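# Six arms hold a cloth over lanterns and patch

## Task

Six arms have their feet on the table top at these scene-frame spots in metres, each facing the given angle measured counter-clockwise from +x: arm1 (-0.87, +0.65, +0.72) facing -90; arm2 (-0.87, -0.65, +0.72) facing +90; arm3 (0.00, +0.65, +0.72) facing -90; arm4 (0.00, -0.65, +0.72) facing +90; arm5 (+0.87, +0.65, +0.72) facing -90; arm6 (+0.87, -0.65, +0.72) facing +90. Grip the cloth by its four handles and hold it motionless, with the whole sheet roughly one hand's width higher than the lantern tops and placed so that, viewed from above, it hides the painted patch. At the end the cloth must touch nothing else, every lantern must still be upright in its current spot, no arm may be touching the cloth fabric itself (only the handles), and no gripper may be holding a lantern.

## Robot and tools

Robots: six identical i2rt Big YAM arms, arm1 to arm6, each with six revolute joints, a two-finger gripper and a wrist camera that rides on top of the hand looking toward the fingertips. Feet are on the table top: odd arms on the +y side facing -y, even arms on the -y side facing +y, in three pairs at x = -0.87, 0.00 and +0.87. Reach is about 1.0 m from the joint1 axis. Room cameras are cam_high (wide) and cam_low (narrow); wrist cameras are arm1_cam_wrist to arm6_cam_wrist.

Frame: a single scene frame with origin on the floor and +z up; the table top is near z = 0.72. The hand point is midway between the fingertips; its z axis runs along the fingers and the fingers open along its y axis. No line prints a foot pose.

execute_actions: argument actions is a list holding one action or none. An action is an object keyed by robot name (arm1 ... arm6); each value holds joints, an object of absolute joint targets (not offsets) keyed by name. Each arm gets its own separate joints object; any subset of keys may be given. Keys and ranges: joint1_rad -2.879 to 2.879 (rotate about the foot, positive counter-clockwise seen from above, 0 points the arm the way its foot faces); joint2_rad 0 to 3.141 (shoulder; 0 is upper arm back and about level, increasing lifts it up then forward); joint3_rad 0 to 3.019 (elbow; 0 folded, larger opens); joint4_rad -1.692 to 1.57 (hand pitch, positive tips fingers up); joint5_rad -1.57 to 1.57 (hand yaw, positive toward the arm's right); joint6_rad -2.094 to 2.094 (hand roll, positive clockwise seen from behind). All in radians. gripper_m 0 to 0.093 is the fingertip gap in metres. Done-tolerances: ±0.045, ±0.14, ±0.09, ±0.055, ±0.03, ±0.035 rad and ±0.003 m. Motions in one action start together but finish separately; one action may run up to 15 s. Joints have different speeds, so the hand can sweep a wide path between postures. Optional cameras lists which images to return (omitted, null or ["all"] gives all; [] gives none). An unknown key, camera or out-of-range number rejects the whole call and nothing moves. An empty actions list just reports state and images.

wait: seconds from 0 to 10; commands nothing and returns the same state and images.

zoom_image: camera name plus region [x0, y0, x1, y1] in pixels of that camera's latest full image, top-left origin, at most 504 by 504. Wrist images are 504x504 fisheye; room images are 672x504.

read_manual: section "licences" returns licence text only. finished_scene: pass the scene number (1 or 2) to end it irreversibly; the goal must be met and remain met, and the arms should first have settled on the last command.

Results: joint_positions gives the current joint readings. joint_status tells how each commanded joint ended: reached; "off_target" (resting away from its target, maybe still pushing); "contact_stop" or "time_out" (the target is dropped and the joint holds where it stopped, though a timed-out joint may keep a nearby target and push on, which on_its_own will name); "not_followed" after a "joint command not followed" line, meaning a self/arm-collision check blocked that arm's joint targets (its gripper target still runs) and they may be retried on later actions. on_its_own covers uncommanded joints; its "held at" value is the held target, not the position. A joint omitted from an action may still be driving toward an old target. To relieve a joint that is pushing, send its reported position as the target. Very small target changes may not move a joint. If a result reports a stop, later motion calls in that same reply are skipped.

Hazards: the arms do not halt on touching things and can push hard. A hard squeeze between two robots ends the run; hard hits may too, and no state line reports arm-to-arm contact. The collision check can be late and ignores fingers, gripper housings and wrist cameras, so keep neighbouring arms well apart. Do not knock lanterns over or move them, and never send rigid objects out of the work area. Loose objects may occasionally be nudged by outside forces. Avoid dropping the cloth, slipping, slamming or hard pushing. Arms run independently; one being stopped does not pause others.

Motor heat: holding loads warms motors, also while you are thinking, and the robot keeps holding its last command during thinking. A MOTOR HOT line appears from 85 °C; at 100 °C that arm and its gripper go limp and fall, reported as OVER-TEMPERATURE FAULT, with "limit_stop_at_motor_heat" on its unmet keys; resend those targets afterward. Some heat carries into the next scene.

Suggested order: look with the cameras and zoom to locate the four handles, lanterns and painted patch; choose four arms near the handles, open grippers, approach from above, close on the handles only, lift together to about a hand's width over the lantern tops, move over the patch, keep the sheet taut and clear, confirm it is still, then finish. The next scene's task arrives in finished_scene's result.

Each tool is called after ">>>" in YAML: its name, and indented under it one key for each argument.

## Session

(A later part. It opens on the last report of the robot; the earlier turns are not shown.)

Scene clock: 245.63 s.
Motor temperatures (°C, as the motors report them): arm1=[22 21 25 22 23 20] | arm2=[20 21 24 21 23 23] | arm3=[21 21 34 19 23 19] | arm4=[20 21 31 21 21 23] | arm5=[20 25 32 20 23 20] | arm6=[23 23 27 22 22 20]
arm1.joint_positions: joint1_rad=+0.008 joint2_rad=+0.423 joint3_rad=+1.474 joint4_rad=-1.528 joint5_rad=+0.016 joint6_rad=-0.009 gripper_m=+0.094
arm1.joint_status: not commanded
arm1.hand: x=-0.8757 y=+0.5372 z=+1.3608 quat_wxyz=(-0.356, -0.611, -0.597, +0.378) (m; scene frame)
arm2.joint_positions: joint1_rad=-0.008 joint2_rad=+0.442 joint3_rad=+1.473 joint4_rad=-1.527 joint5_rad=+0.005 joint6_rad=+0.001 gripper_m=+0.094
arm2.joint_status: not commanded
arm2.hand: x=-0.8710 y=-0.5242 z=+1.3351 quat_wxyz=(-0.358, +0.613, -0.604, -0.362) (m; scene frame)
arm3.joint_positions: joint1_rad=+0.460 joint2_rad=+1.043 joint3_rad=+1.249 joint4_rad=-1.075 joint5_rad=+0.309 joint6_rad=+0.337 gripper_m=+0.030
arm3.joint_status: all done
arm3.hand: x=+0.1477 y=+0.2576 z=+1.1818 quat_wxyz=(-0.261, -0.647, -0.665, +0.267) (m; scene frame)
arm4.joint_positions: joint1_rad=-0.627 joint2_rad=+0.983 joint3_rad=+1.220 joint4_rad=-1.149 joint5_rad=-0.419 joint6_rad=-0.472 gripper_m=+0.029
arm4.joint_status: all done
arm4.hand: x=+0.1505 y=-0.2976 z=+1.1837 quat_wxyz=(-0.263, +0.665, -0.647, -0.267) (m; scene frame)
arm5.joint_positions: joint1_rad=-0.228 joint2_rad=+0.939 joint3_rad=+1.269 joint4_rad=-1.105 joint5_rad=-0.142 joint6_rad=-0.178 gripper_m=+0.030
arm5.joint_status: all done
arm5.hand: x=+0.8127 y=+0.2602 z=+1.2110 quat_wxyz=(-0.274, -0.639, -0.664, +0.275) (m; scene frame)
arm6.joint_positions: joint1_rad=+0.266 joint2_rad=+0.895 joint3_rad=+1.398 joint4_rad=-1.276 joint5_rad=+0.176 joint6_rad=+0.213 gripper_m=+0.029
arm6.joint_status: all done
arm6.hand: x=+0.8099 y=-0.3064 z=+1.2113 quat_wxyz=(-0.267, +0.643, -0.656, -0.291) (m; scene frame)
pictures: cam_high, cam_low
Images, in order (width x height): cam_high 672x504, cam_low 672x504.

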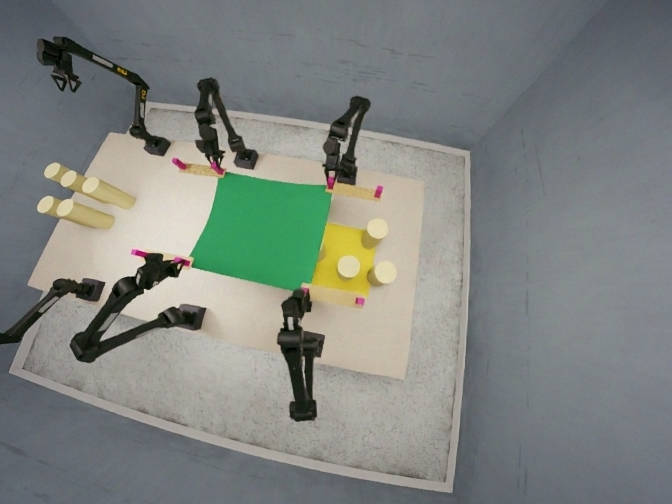

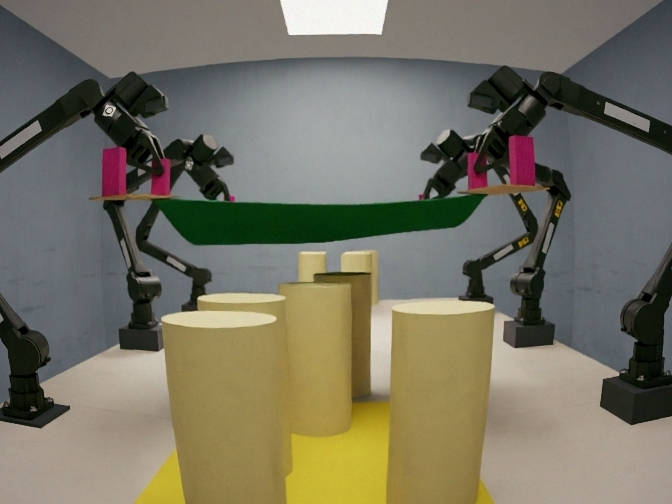

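>>> execute_actions:
  actions:
    - {"arm3":{"joints":{"joint1_rad":0.889,"joint2_rad":1.381,"joint3_rad":1.61,"joint4_rad":-1.2,"joint5_rad":0.581,"joint6_rad":0.717}},"arm4":{"joints":{"joint1_rad":-1.016,"joint2_rad":1.385,"joint3_rad":1.625,"joint4_rad":-1.29,"joint5_rad":-0.645,"joint6_rad":-0.851}},"arm5":{"joints":{"joint1_rad":0.5,"joint2_rad":1.019,"joint3_rad":1.33,"joint4_rad":-1.13,"joint5_rad":0.346,"joint6_rad":0.39}},"arm6":{"joints":{"joint1_rad":-0.573,"joint2_rad":0.983,"joint3_rad":1.455,"joint4_rad":-1.31,"joint5_rad":-0.394,"joint6_rad":-0.45}}}
  cameras: ["cam_low"]

>>> wait:
  seconds: 0.5

>>> execute_actions:
  actions:
    - {"arm3":{"joints":{"joint1_rad":1.086,"joint2_rad":1.815,"joint3_rad":2.075,"joint4_rad":-1.36,"joint5_rad":0.676,"joint6_rad":0.93}},"arm4":{"joints":{"joint1_rad":-1.179,"joint2_rad":1.855,"joint3_rad":2.145,"joint4_rad":-1.46,"joint5_rad":-0.712,"joint6_rad":-1.008}},"arm5":{"joints":{"joint1_rad":0.903,"joint2_rad":1.351,"joint3_rad":1.535,"joint4_rad":-1.17,"joint5_rad":0.589,"joint6_rad":0.755}},"arm6":{"joints":{"joint1_rad":-0.984,"joint2_rad":1.328,"joint3_rad":1.665,"joint4_rad":-1.37,"joint5_rad":-0.63,"joint6_rad":-0.84}}}
  cameras: []

>>> wait:
  seconds: 2

Scene clock: 272.27 s.
Motor temperatures (°C, as the motors report them): arm1=[22 21 25 22 23 20] | arm2=[20 21 24 21 23 23] | arm3=[21 21 35 19 24 19] | arm4=[20 21 34 21 22 23] | arm5=[20 24 31 21 22 20] | arm6=[23 22 28 22 22 20]
arm1.joint_positions: joint1_rad=+0.008 joint2_rad=+0.423 joint3_rad=+1.474 joint4_rad=-1.528 joint5_rad=+0.016 joint6_rad=-0.009 gripper_m=+0.094
arm1.joint_status: not commanded
arm1.hand: x=-0.8757 y=+0.5372 z=+1.3608 quat_wxyz=(-0.356, -0.611, -0.597, +0.378) (m; scene frame)
arm2.joint_positions: joint1_rad=-0.008 joint2_rad=+0.442 joint3_rad=+1.473 joint4_rad=-1.527 joint5_rad=+0.005 joint6_rad=+0.001 gripper_m=+0.094
arm2.joint_status: not commanded
arm2.hand: x=-0.8710 y=-0.5242 z=+1.3351 quat_wxyz=(-0.358, +0.613, -0.604, -0.362) (m; scene frame)
arm3.joint_positions: joint1_rad=+0.899 joint2_rad=+1.398 joint3_rad=+1.542 joint4_rad=-1.184 joint5_rad=+0.575 joint6_rad=+0.717 gripper_m=+0.030
arm3.joint_status: all done
arm3.hand: x=+0.3518 y=+0.2651 z=+1.1727 quat_wxyz=(-0.258, -0.643, -0.668, +0.272) (m; scene frame)
arm4.joint_positions: joint1_rad=-1.022 joint2_rad=+1.399 joint3_rad=+1.566 joint4_rad=-1.267 joint5_rad=-0.638 joint6_rad=-0.850 gripper_m=+0.029
arm4.joint_status: all done
arm4.hand: x=+0.3544 y=-0.2942 z=+1.1861 quat_wxyz=(-0.267, +0.662, -0.646, -0.269) (m; scene frame)
arm5.joint_positions: joint1_rad=+0.485 joint2_rad=+1.032 joint3_rad=+1.269 joint4_rad=-1.120 joint5_rad=+0.353 joint6_rad=+0.363 gripper_m=+0.030
arm5.joint_status: all done
arm5.hand: x=+1.0143 y=+0.2640 z=+1.1831 quat_wxyz=(-0.259, -0.650, -0.665, +0.260) (m; scene frame)
arm6.joint_positions: joint1_rad=-0.565 joint2_rad=+1.001 joint3_rad=+1.398 joint4_rad=-1.303 joint5_rad=-0.399 joint6_rad=-0.422 gripper_m=+0.029
arm6.joint_status: all done
arm6.hand: x=+1.0138 y=-0.2998 z=+1.1780 quat_wxyz=(-0.249, +0.656, -0.658, -0.273) (m; scene frame)
pictures: cam_low
Images, in order (width x height): cam_low 672x504.

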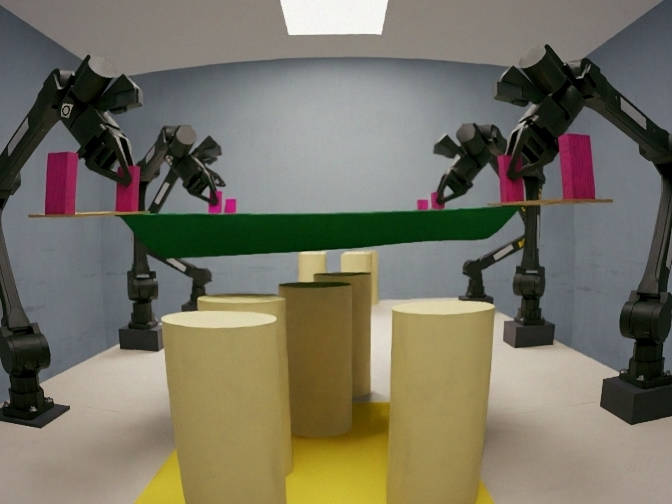

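Scene clock: 272.77 s.
Motor temperatures (°C, as the motors report them): arm1=[22 21 25 22 23 20] | arm2=[20 21 24 21 23 23] | arm3=[21 21 35 19 24 19] | arm4=[20 21 34 21 22 23] | arm5=[20 24 32 21 22 20] | arm6=[23 22 28 22 22 20]
arm1.joint_positions: joint1_rad=+0.008 joint2_rad=+0.423 joint3_rad=+1.474 joint4_rad=-1.528 joint5_rad=+0.016 joint6_rad=-0.009 gripper_m=+0.094
arm1.joint_status: not commanded
arm1.hand: x=-0.8757 y=+0.5372 z=+1.3608 quat_wxyz=(-0.356, -0.611, -0.597, +0.378) (m; scene frame)
arm2.joint_positions: joint1_rad=-0.008 joint2_rad=+0.442 joint3_rad=+1.473 joint4_rad=-1.527 joint5_rad=+0.005 joint6_rad=+0.001 gripper_m=+0.094
arm2.joint_status: not commanded
arm2.hand: x=-0.8710 y=-0.5242 z=+1.3351 quat_wxyz=(-0.358, +0.613, -0.604, -0.362) (m; scene frame)
arm3.joint_positions: joint1_rad=+0.899 joint2_rad=+1.398 joint3_rad=+1.542 joint4_rad=-1.184 joint5_rad=+0.575 joint6_rad=+0.717 gripper_m=+0.030
arm3.joint_status: all done
arm3.hand: x=+0.3518 y=+0.2651 z=+1.1727 quat_wxyz=(-0.258, -0.643, -0.668, +0.272) (m; scene frame)
arm4.joint_positions: joint1_rad=-1.022 joint2_rad=+1.399 joint3_rad=+1.566 joint4_rad=-1.267 joint5_rad=-0.638 joint6_rad=-0.850 gripper_m=+0.029
arm4.joint_status: all done
arm4.hand: x=+0.3544 y=-0.2942 z=+1.1861 quat_wxyz=(-0.267, +0.662, -0.646, -0.269) (m; scene frame)
arm5.joint_positions: joint1_rad=+0.485 joint2_rad=+1.032 joint3_rad=+1.269 joint4_rad=-1.120 joint5_rad=+0.353 joint6_rad=+0.364 gripper_m=+0.030
arm5.joint_status: all done
arm5.hand: x=+1.0143 y=+0.2640 z=+1.1831 quat_wxyz=(-0.259, -0.650, -0.665, +0.260) (m; scene frame)
arm6.joint_positions: joint1_rad=-0.565 joint2_rad=+1.001 joint3_rad=+1.398 joint4_rad=-1.303 joint5_rad=-0.399 joint6_rad=-0.423 gripper_m=+0.029
arm6.joint_status: all done
arm6.hand: x=+1.0138 y=-0.2998 z=+1.1780 quat_wxyz=(-0.249, +0.657, -0.658, -0.273) (m; scene frame)
wait: 0.50 s; at rest by 0.27 s
pictures: arm1_cam_wrist, arm2_cam_wrist, arm3_cam_wrist, arm4_cam_wrist, arm5_cam_wrist, arm6_cam_wrist, cam_high, cam_low
Images, in order (width x height): arm1_cam_wrist 504x504, arm2_cam_wrist 504x504, arm3_cam_wrist 504x504, arm4_cam_wrist 504x504, arm5_cam_wrist 504x504, arm6_cam_wrist 504x504, cam_high 672x504, cam_low 672x504.

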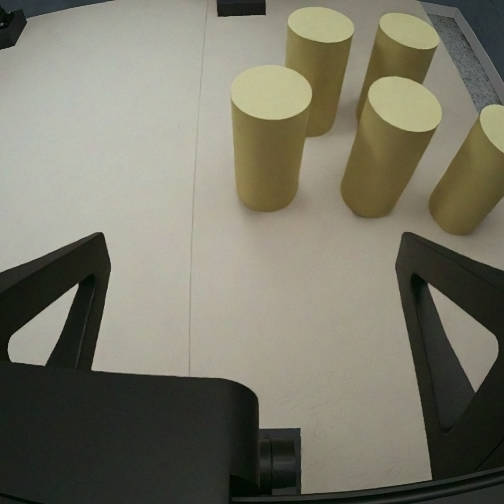

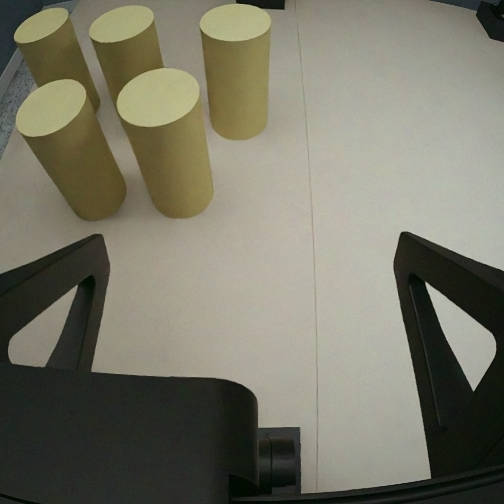

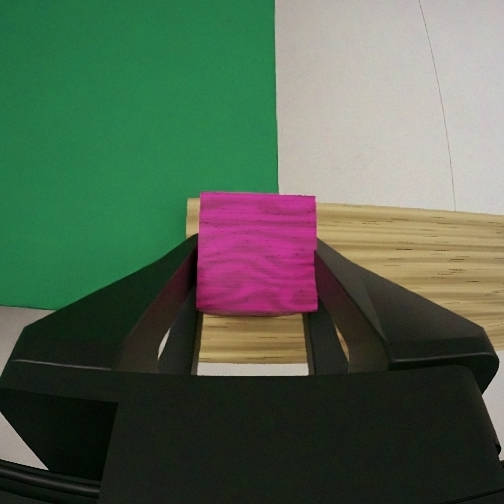

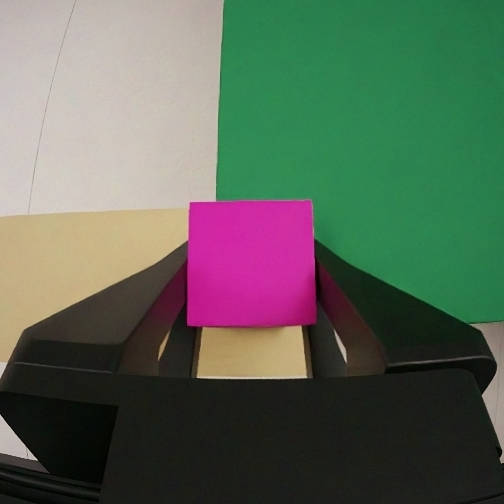

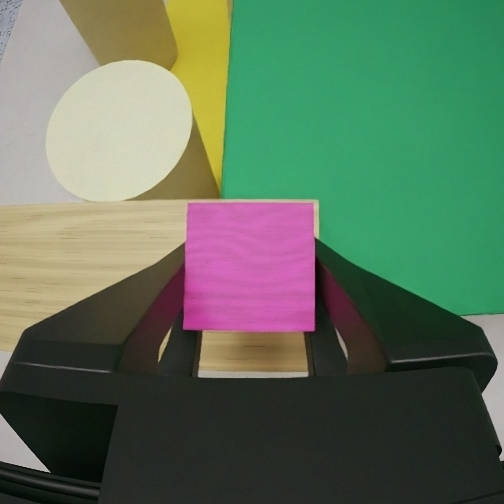

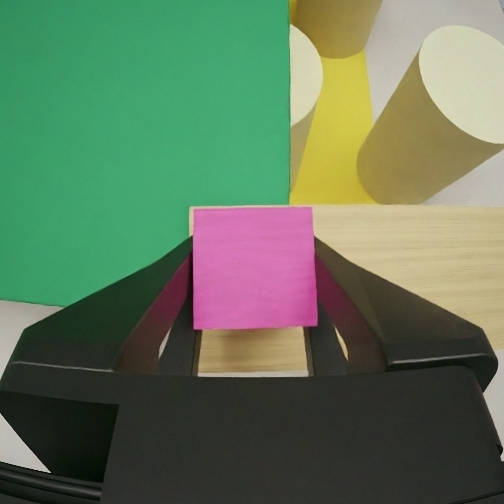

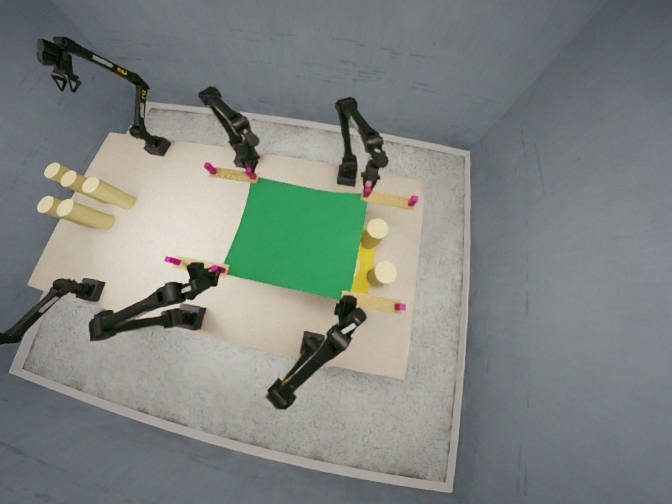

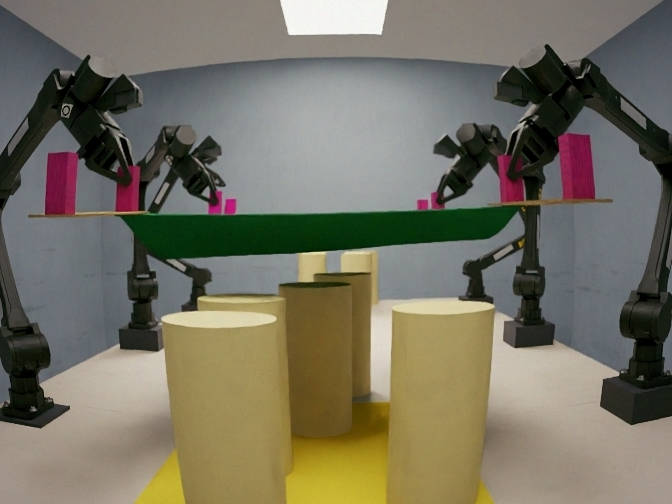

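Scene clock: 274.30 s.
Motor temperatures (°C, as the motors report them): arm1=[22 21 25 22 23 20] | arm2=[20 21 24 21 23 23] | arm3=[21 21 35 19 24 19] | arm4=[20 21 34 21 22 23] | arm5=[20 24 32 20 22 20] | arm6=[23 22 28 22 21 20]
arm1.joint_positions: joint1_rad=+0.008 joint2_rad=+0.423 joint3_rad=+1.474 joint4_rad=-1.528 joint5_rad=+0.016 joint6_rad=-0.009 gripper_m=+0.094
arm1.joint_status: not commanded
arm1.hand: x=-0.8757 y=+0.5372 z=+1.3608 quat_wxyz=(-0.356, -0.611, -0.597, +0.378) (m; scene frame)
arm2.joint_positions: joint1_rad=-0.008 joint2_rad=+0.442 joint3_rad=+1.473 joint4_rad=-1.527 joint5_rad=+0.005 joint6_rad=+0.001 gripper_m=+0.094
arm2.joint_status: not commanded
arm2.hand: x=-0.8710 y=-0.5242 z=+1.3351 quat_wxyz=(-0.358, +0.613, -0.604, -0.362) (m; scene frame)
arm3.joint_positions: joint1_rad=+1.088 joint2_rad=+1.832 joint3_rad=+2.014 joint4_rad=-1.338 joint5_rad=+0.668 joint6_rad=+0.931 gripper_m=+0.030
arm3.joint_status: all done
arm3.hand: x=+0.5307 y=+0.2650 z=+1.1450 quat_wxyz=(-0.261, -0.645, -0.664, +0.274) (m; scene frame)
arm4.joint_positions: joint1_rad=-1.178 joint2_rad=+1.868 joint3_rad=+2.094 joint4_rad=-1.435 joint5_rad=-0.707 joint6_rad=-1.009 gripper_m=+0.029
arm4.joint_status: all done
arm4.hand: x=+0.5343 y=-0.2860 z=+1.1657 quat_wxyz=(-0.266, +0.654, -0.652, -0.275) (m; scene frame)
arm5.joint_positions: joint1_rad=+0.892 joint2_rad=+1.372 joint3_rad=+1.483 joint4_rad=-1.165 joint5_rad=+0.601 joint6_rad=+0.726 gripper_m=+0.030
arm5.joint_status: all done
arm5.hand: x=+1.2058 y=+0.2685 z=+1.1567 quat_wxyz=(-0.257, -0.646, -0.667, +0.269) (m; scene frame)
arm6.joint_positions: joint1_rad=-0.978 joint2_rad=+1.361 joint3_rad=+1.602 joint4_rad=-1.368 joint5_rad=-0.638 joint6_rad=-0.813 gripper_m=+0.029
arm6.joint_status: all done
arm6.hand: x=+1.2054 y=-0.2997 z=+1.1406 quat_wxyz=(-0.238, +0.652, -0.662, -0.283) (m; scene frame)
pictures: none
No camera images: the call's "cameras" was empty. Leave "cameras" out to get every camera's image.

Scene clock: 276.30 s.
Motor temperatures (°C, as the motors report them): arm1=[22 21 25 22 23 20] | arm2=[20 21 24 21 23 23] | arm3=[21 22 35 19 24 19] | arm4=[20 22 34 21 22 23] | arm5=[20 24 32 20 22 20] | arm6=[23 22 29 22 21 20]
arm1.joint_positions: joint1_rad=+0.008 joint2_rad=+0.423 joint3_rad=+1.474 joint4_rad=-1.528 joint5_rad=+0.016 joint6_rad=-0.009 gripper_m=+0.094
arm1.joint_status: not commanded
arm1.hand: x=-0.8757 y=+0.5372 z=+1.3608 quat_wxyz=(-0.356, -0.611, -0.597, +0.378) (m; scene frame)
arm2.joint_positions: joint1_rad=-0.008 joint2_rad=+0.442 joint3_rad=+1.473 joint4_rad=-1.527 joint5_rad=+0.005 joint6_rad=+0.001 gripper_m=+0.094
arm2.joint_status: not commanded
arm2.hand: x=-0.8710 y=-0.5242 z=+1.3351 quat_wxyz=(-0.358, +0.613, -0.604, -0.362) (m; scene frame)
arm3.joint_positions: joint1_rad=+1.088 joint2_rad=+1.832 joint3_rad=+2.014 joint4_rad=-1.338 joint5_rad=+0.668 joint6_rad=+0.932 gripper_m=+0.030
arm3.joint_status: all done
arm3.hand: x=+0.5307 y=+0.2650 z=+1.1450 quat_wxyz=(-0.261, -0.645, -0.663, +0.274) (m; scene frame)
arm4.joint_positions: joint1_rad=-1.178 joint2_rad=+1.868 joint3_rad=+2.094 joint4_rad=-1.435 joint5_rad=-0.707 joint6_rad=-1.009 gripper_m=+0.029
arm4.joint_status: all done
arm4.hand: x=+0.5343 y=-0.2860 z=+1.1657 quat_wxyz=(-0.266, +0.654, -0.652, -0.275) (m; scene frame)
arm5.joint_positions: joint1_rad=+0.892 joint2_rad=+1.372 joint3_rad=+1.483 joint4_rad=-1.165 joint5_rad=+0.601 joint6_rad=+0.727 gripper_m=+0.030
arm5.joint_status: all done
arm5.hand: x=+1.2058 y=+0.2685 z=+1.1567 quat_wxyz=(-0.257, -0.646, -0.666, +0.269) (m; scene frame)
arm6.joint_positions: joint1_rad=-0.978 joint2_rad=+1.361 joint3_rad=+1.602 joint4_rad=-1.368 joint5_rad=-0.638 joint6_rad=-0.813 gripper_m=+0.029
arm6.joint_status: all done
arm6.hand: x=+1.2054 y=-0.2997 z=+1.1406 quat_wxyz=(-0.238, +0.652, -0.662, -0.283) (m; scene frame)
wait: 2.00 s; at rest by 0.27 s
pictures: arm1_cam_wrist, arm2_cam_wrist, arm3_cam_wrist, arm4_cam_wrist, arm5_cam_wrist, arm6_cam_wrist, cam_high, cam_low
Images, in order (width x height): arm1_cam_wrist 504x504, arm2_cam_wrist 504x504, arm3_cam_wrist 504x504, arm4_cam_wrist 504x504, arm5_cam_wrist 504x504, arm6_cam_wrist 504x504, cam_high 672x504, cam_low 672x504.

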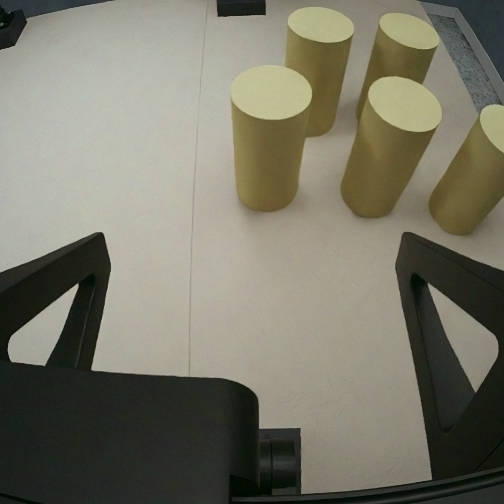

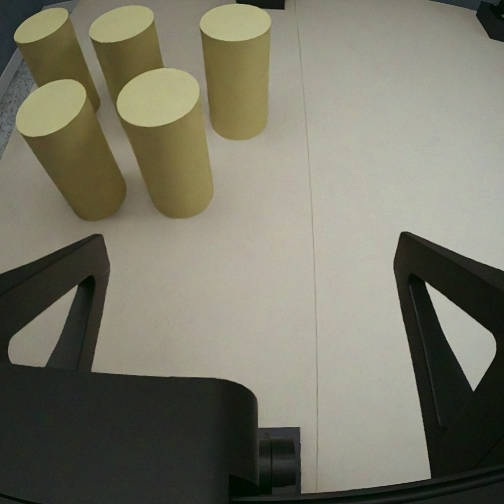

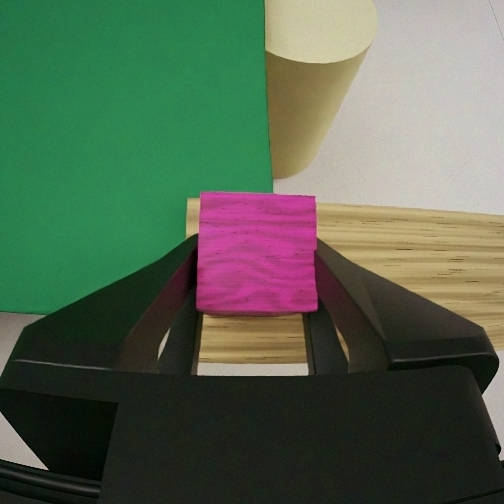

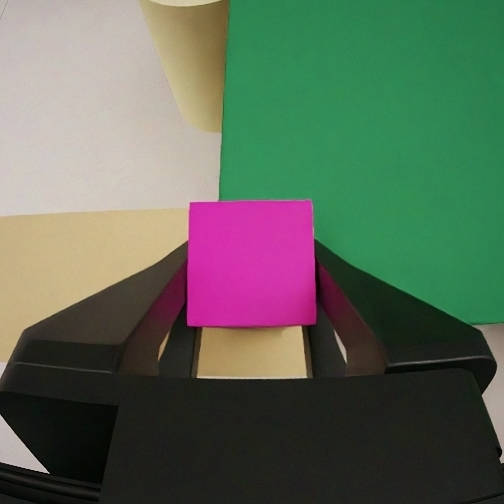

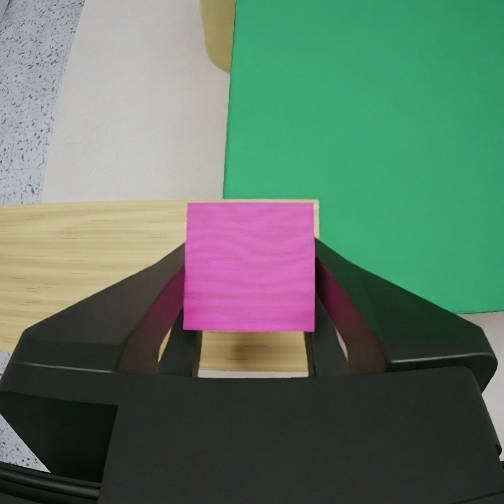

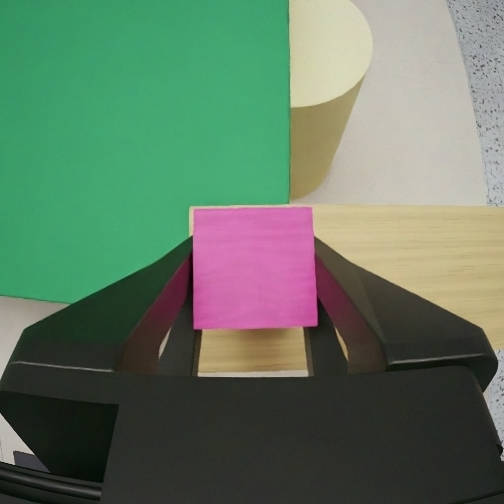

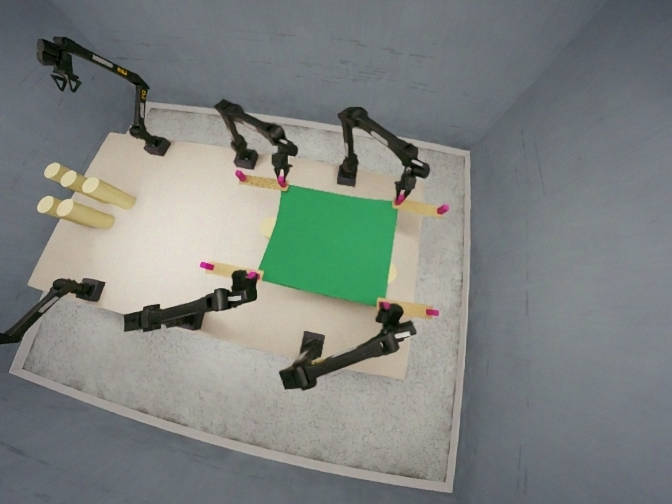

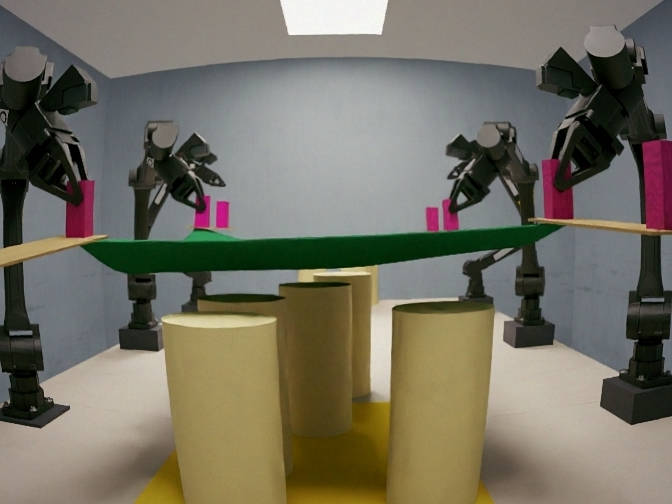

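>>> execute_actions:
  actions:
    - {"arm3":{"joints":{"joint1_rad":1.066,"joint3_rad":2.165,"joint4_rad":-1.44}},"arm4":{"joints":{"joint1_rad":-1.214,"joint3_rad":2.19,"joint4_rad":-1.5}},"arm5":{"joints":{"joint1_rad":0.88,"joint3_rad":1.59,"joint4_rad":-1.18}},"arm6":{"joints":{"joint1_rad":-1.005,"joint3_rad":1.755,"joint4_rad":-1.39}}}
  cameras: ["cam_high","cam_low","arm4_cam_wrist","arm6_cam_wrist"]

Scene clock: 288.73 s.
Motor temperatures (°C, as the motors report them): arm1=[22 21 26 22 23 20] | arm2=[20 21 24 21 23 23] | arm3=[21 23 36 19 24 19] | arm4=[20 23 34 21 22 23] | arm5=[20 24 34 20 22 20] | arm6=[23 23 31 22 21 20]
arm1.joint_positions: joint1_rad=+0.008 joint2_rad=+0.423 joint3_rad=+1.474 joint4_rad=-1.528 joint5_rad=+0.016 joint6_rad=-0.009 gripper_m=+0.094
arm1.joint_status: not commanded
arm1.hand: x=-0.8757 y=+0.5372 z=+1.3608 quat_wxyz=(-0.356, -0.611, -0.597, +0.378) (m; scene frame)
arm2.joint_positions: joint1_rad=-0.008 joint2_rad=+0.442 joint3_rad=+1.473 joint4_rad=-1.527 joint5_rad=+0.005 joint6_rad=+0.001 gripper_m=+0.094
arm2.joint_status: not commanded
arm2.hand: x=-0.8710 y=-0.5242 z=+1.3351 quat_wxyz=(-0.358, +0.613, -0.604, -0.362) (m; scene frame)
arm3.joint_positions: joint1_rad=+1.080 joint2_rad=+1.828 joint3_rad=+2.113 joint4_rad=-1.413 joint5_rad=+0.669 joint6_rad=+0.934 gripper_m=+0.030
arm3.joint_status: all done
arm3.hand: x=+0.5237 y=+0.2636 z=+1.1865 quat_wxyz=(-0.273, -0.650, -0.655, +0.271) (m; scene frame)
arm4.joint_positions: joint1_rad=-1.212 joint2_rad=+1.866 joint3_rad=+2.141 joint4_rad=-1.477 joint5_rad=-0.707 joint6_rad=-1.009 gripper_m=+0.029
arm4.joint_status: all done
arm4.hand: x=+0.5422 y=-0.3057 z=+1.1846 quat_wxyz=(-0.273, +0.644, -0.662, -0.269) (m; scene frame)
arm5.joint_positions: joint1_rad=+0.875 joint2_rad=+1.372 joint3_rad=+1.519 joint4_rad=-1.173 joint5_rad=+0.599 joint6_rad=+0.728 gripper_m=+0.030
arm5.joint_status: all done
arm5.hand: x=+1.2022 y=+0.2606 z=+1.1734 quat_wxyz=(-0.268, -0.653, -0.655, +0.268) (m; scene frame)
arm6.joint_positions: joint1_rad=-0.981 joint2_rad=+1.357 joint3_rad=+1.676 joint4_rad=-1.387 joint5_rad=-0.638 joint6_rad=-0.813 gripper_m=+0.029
arm6.joint_status: all done
arm6.hand: x=+1.2077 y=-0.3000 z=+1.1750 quat_wxyz=(-0.265, +0.654, -0.652, -0.277) (m; scene frame)
pictures: arm4_cam_wrist, arm6_cam_wrist, cam_high, cam_low
Images, in order (width x height): arm4_cam_wrist 504x504, arm6_cam_wrist 504x504, cam_high 672x504, cam_low 672x504.

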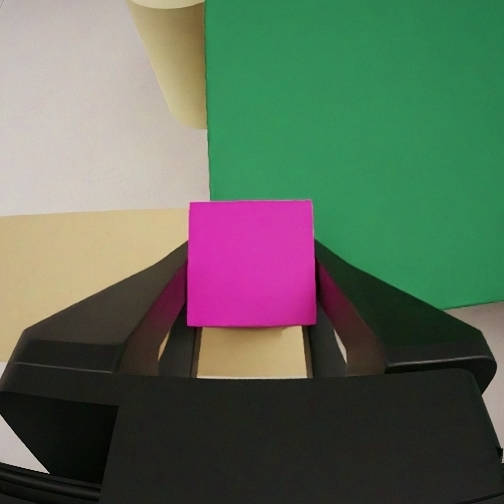

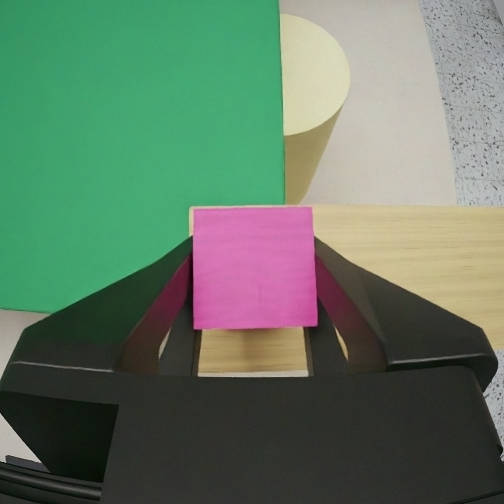

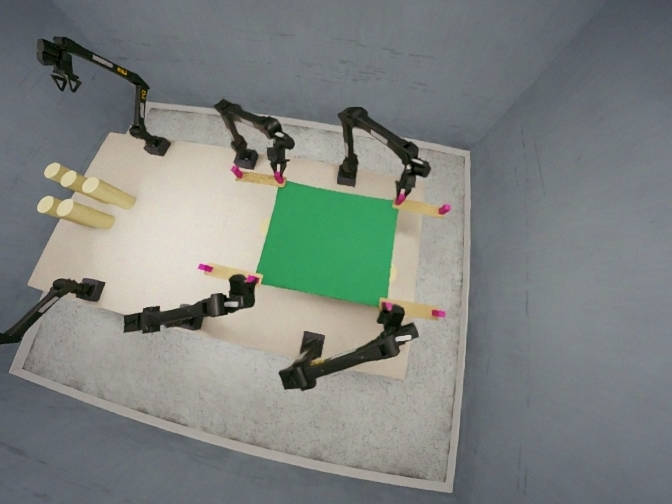

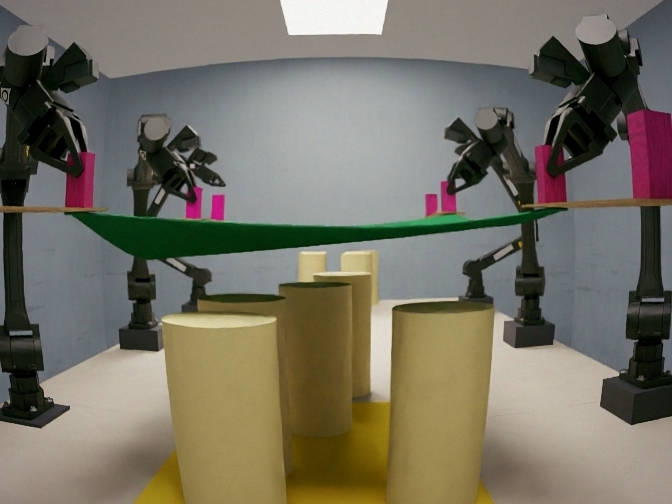

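The bottom edge is slack, so I'll pull arm4 toward -x.

>>> execute_actions:
  actions:
    - {"arm4":{"joints":{"joint4_rad":-1.58}}}
  cameras: ["cam_low"]

>>> wait:
  seconds: 2

Scene clock: 292.87 s.
Motor temperatures (°C, as the motors report them): arm1=[22 21 26 22 23 20] | arm2=[20 21 24 21 23 23] | arm3=[21 23 36 19 24 19] | arm4=[20 23 34 21 22 23] | arm5=[20 24 34 20 22 20] | arm6=[23 23 32 22 21 20]
arm1.joint_positions: joint1_rad=+0.008 joint2_rad=+0.423 joint3_rad=+1.474 joint4_rad=-1.528 joint5_rad=+0.016 joint6_rad=-0.009 gripper_m=+0.094
arm1.joint_status: not commanded
arm1.hand: x=-0.8757 y=+0.5372 z=+1.3608 quat_wxyz=(-0.356, -0.611, -0.597, +0.378) (m; scene frame)
arm2.joint_positions: joint1_rad=-0.008 joint2_rad=+0.442 joint3_rad=+1.473 joint4_rad=-1.527 joint5_rad=+0.005 joint6_rad=+0.001 gripper_m=+0.094
arm2.joint_status: not commanded
arm2.hand: x=-0.8710 y=-0.5242 z=+1.3351 quat_wxyz=(-0.358, +0.613, -0.604, -0.362) (m; scene frame)
arm3.joint_positions: joint1_rad=+1.078 joint2_rad=+1.828 joint3_rad=+2.113 joint4_rad=-1.415 joint5_rad=+0.669 joint6_rad=+0.935 gripper_m=+0.030
arm3.joint_status: not commanded
arm3.hand: x=+0.5228 y=+0.2629 z=+1.1864 quat_wxyz=(-0.272, -0.651, -0.655, +0.272) (m; scene frame)
arm4.joint_positions: joint1_rad=-1.212 joint2_rad=+1.866 joint3_rad=+2.141 joint4_rad=-1.547 joint5_rad=-0.709 joint6_rad=-1.012 gripper_m=+0.029
arm4.joint_status: all done
arm4.hand: x=+0.5297 y=-0.3108 z=+1.1798 quat_wxyz=(-0.244, +0.639, -0.673, -0.281) (m; scene frame)
arm5.joint_positions: joint1_rad=+0.875 joint2_rad=+1.372 joint3_rad=+1.519 joint4_rad=-1.175 joint5_rad=+0.600 joint6_rad=+0.728 gripper_m=+0.030
arm5.joint_status: not commanded
arm5.hand: x=+1.2018 y=+0.2607 z=+1.1732 quat_wxyz=(-0.267, -0.653, -0.656, +0.269) (m; scene frame)
arm6.joint_positions: joint1_rad=-0.982 joint2_rad=+1.357 joint3_rad=+1.676 joint4_rad=-1.387 joint5_rad=-0.638 joint6_rad=-0.813 gripper_m=+0.029
arm6.joint_status: not commanded
arm6.hand: x=+1.2081 y=-0.3003 z=+1.1750 quat_wxyz=(-0.266, +0.653, -0.652, -0.277) (m; scene frame)
pictures: cam_low
Images, in order (width x height): cam_low 672x504.

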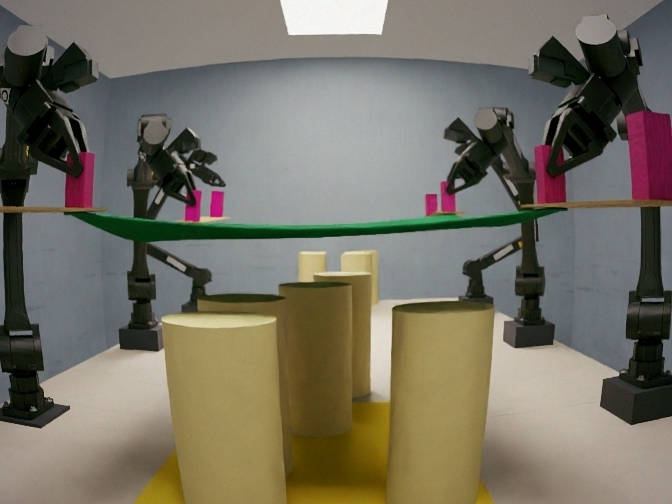

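Scene clock: 294.87 s.
Motor temperatures (°C, as the motors report them): arm1=[22 21 26 22 23 20] | arm2=[20 21 25 21 23 23] | arm3=[21 23 36 19 24 19] | arm4=[20 23 34 21 22 23] | arm5=[20 24 35 20 22 20] | arm6=[23 23 32 22 21 20]
arm1.joint_positions: joint1_rad=+0.008 joint2_rad=+0.423 joint3_rad=+1.474 joint4_rad=-1.528 joint5_rad=+0.016 joint6_rad=-0.009 gripper_m=+0.094
arm1.joint_status: not commanded
arm1.hand: x=-0.8757 y=+0.5372 z=+1.3608 quat_wxyz=(-0.356, -0.611, -0.597, +0.378) (m; scene frame)
arm2.joint_positions: joint1_rad=-0.008 joint2_rad=+0.442 joint3_rad=+1.473 joint4_rad=-1.527 joint5_rad=+0.005 joint6_rad=+0.001 gripper_m=+0.094
arm2.joint_status: not commanded
arm2.hand: x=-0.8710 y=-0.5242 z=+1.3351 quat_wxyz=(-0.358, +0.613, -0.604, -0.362) (m; scene frame)
arm3.joint_positions: joint1_rad=+1.078 joint2_rad=+1.828 joint3_rad=+2.113 joint4_rad=-1.415 joint5_rad=+0.669 joint6_rad=+0.935 gripper_m=+0.030
arm3.joint_status: not commanded
arm3.hand: x=+0.5228 y=+0.2629 z=+1.1864 quat_wxyz=(-0.272, -0.651, -0.655, +0.272) (m; scene frame)
arm4.joint_positions: joint1_rad=-1.212 joint2_rad=+1.866 joint3_rad=+2.141 joint4_rad=-1.547 joint5_rad=-0.709 joint6_rad=-1.012 gripper_m=+0.029
arm4.joint_status: all done
arm4.hand: x=+0.5297 y=-0.3108 z=+1.1798 quat_wxyz=(-0.244, +0.639, -0.673, -0.281) (m; scene frame)
arm5.joint_positions: joint1_rad=+0.875 joint2_rad=+1.372 joint3_rad=+1.519 joint4_rad=-1.175 joint5_rad=+0.600 joint6_rad=+0.728 gripper_m=+0.030
arm5.joint_status: not commanded
arm5.hand: x=+1.2017 y=+0.2607 z=+1.1732 quat_wxyz=(-0.267, -0.653, -0.656, +0.269) (m; scene frame)
arm6.joint_positions: joint1_rad=-0.982 joint2_rad=+1.357 joint3_rad=+1.676 joint4_rad=-1.387 joint5_rad=-0.638 joint6_rad=-0.813 gripper_m=+0.029
arm6.joint_status: not commanded
arm6.hand: x=+1.2081 y=-0.3003 z=+1.1750 quat_wxyz=(-0.266, +0.653, -0.652, -0.277) (m; scene frame)
wait: 2.00 s; at rest by 0.27 s
pictures: arm1_cam_wrist, arm2_cam_wrist, arm3_cam_wrist, arm4_cam_wrist, arm5_cam_wrist, arm6_cam_wrist, cam_high, cam_low
Images, in order (width x height): arm1_cam_wrist 504x504, arm2_cam_wrist 504x504, arm3_cam_wrist 504x504, arm4_cam_wrist 504x504, arm5_cam_wrist 504x504, arm6_cam_wrist 504x504, cam_high 672x504, cam_low 672x504.

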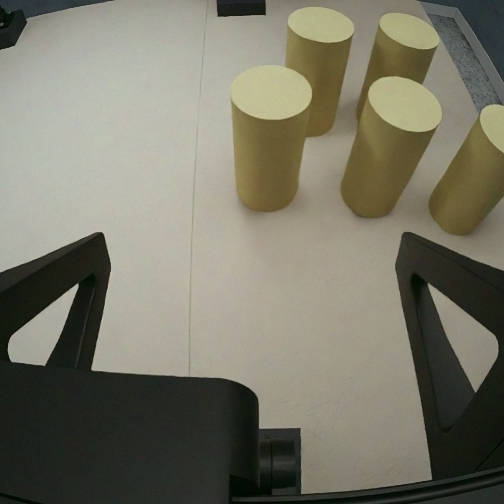

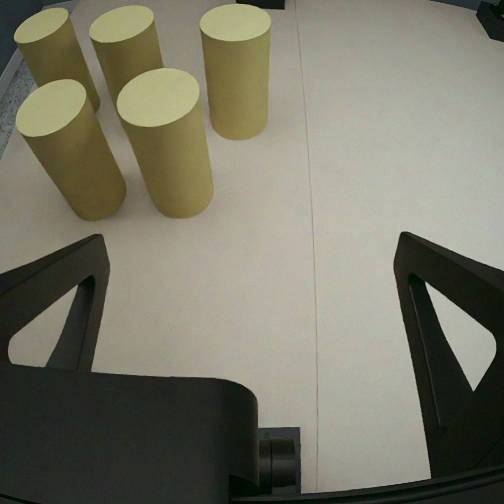

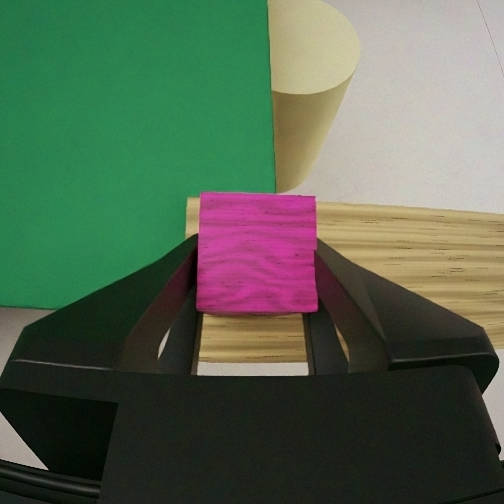

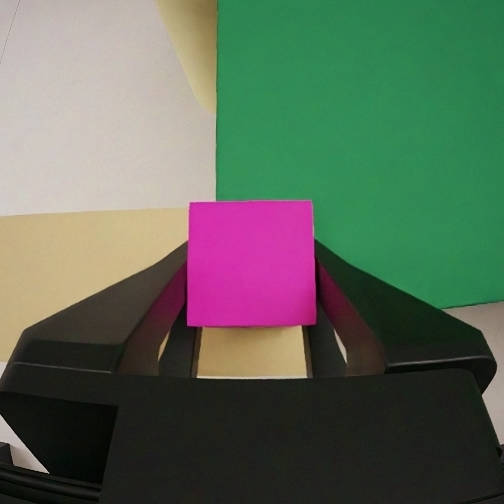

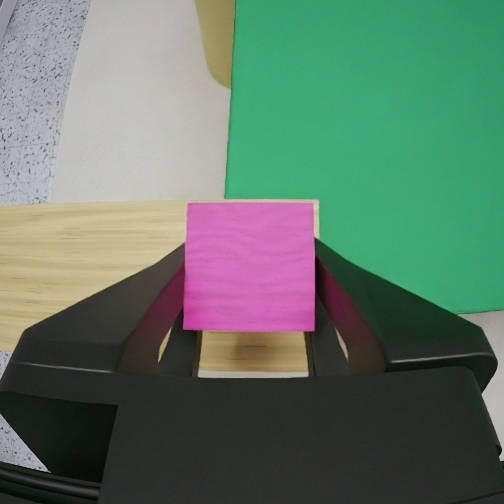

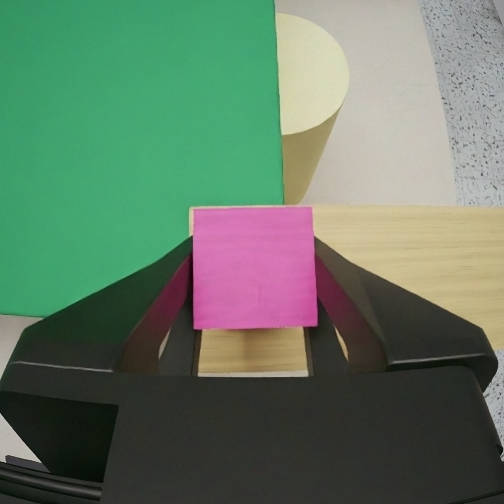

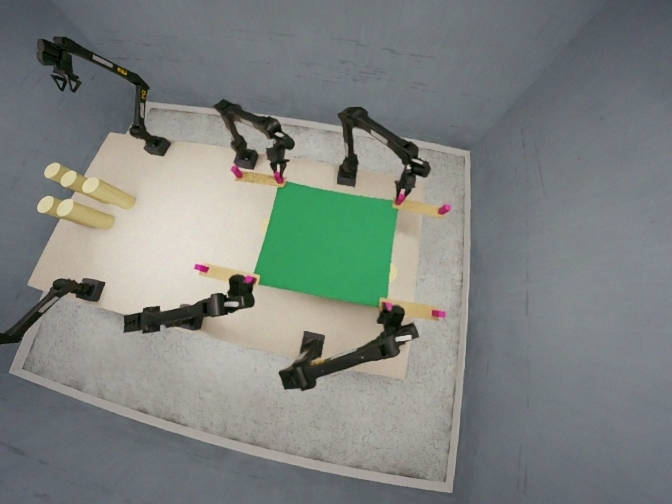

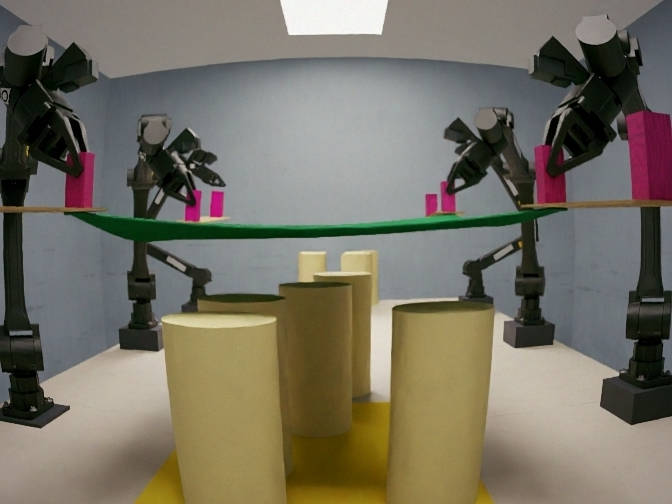

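>>> finished_scene:
  scene: 1

The scene is finished: the task was done.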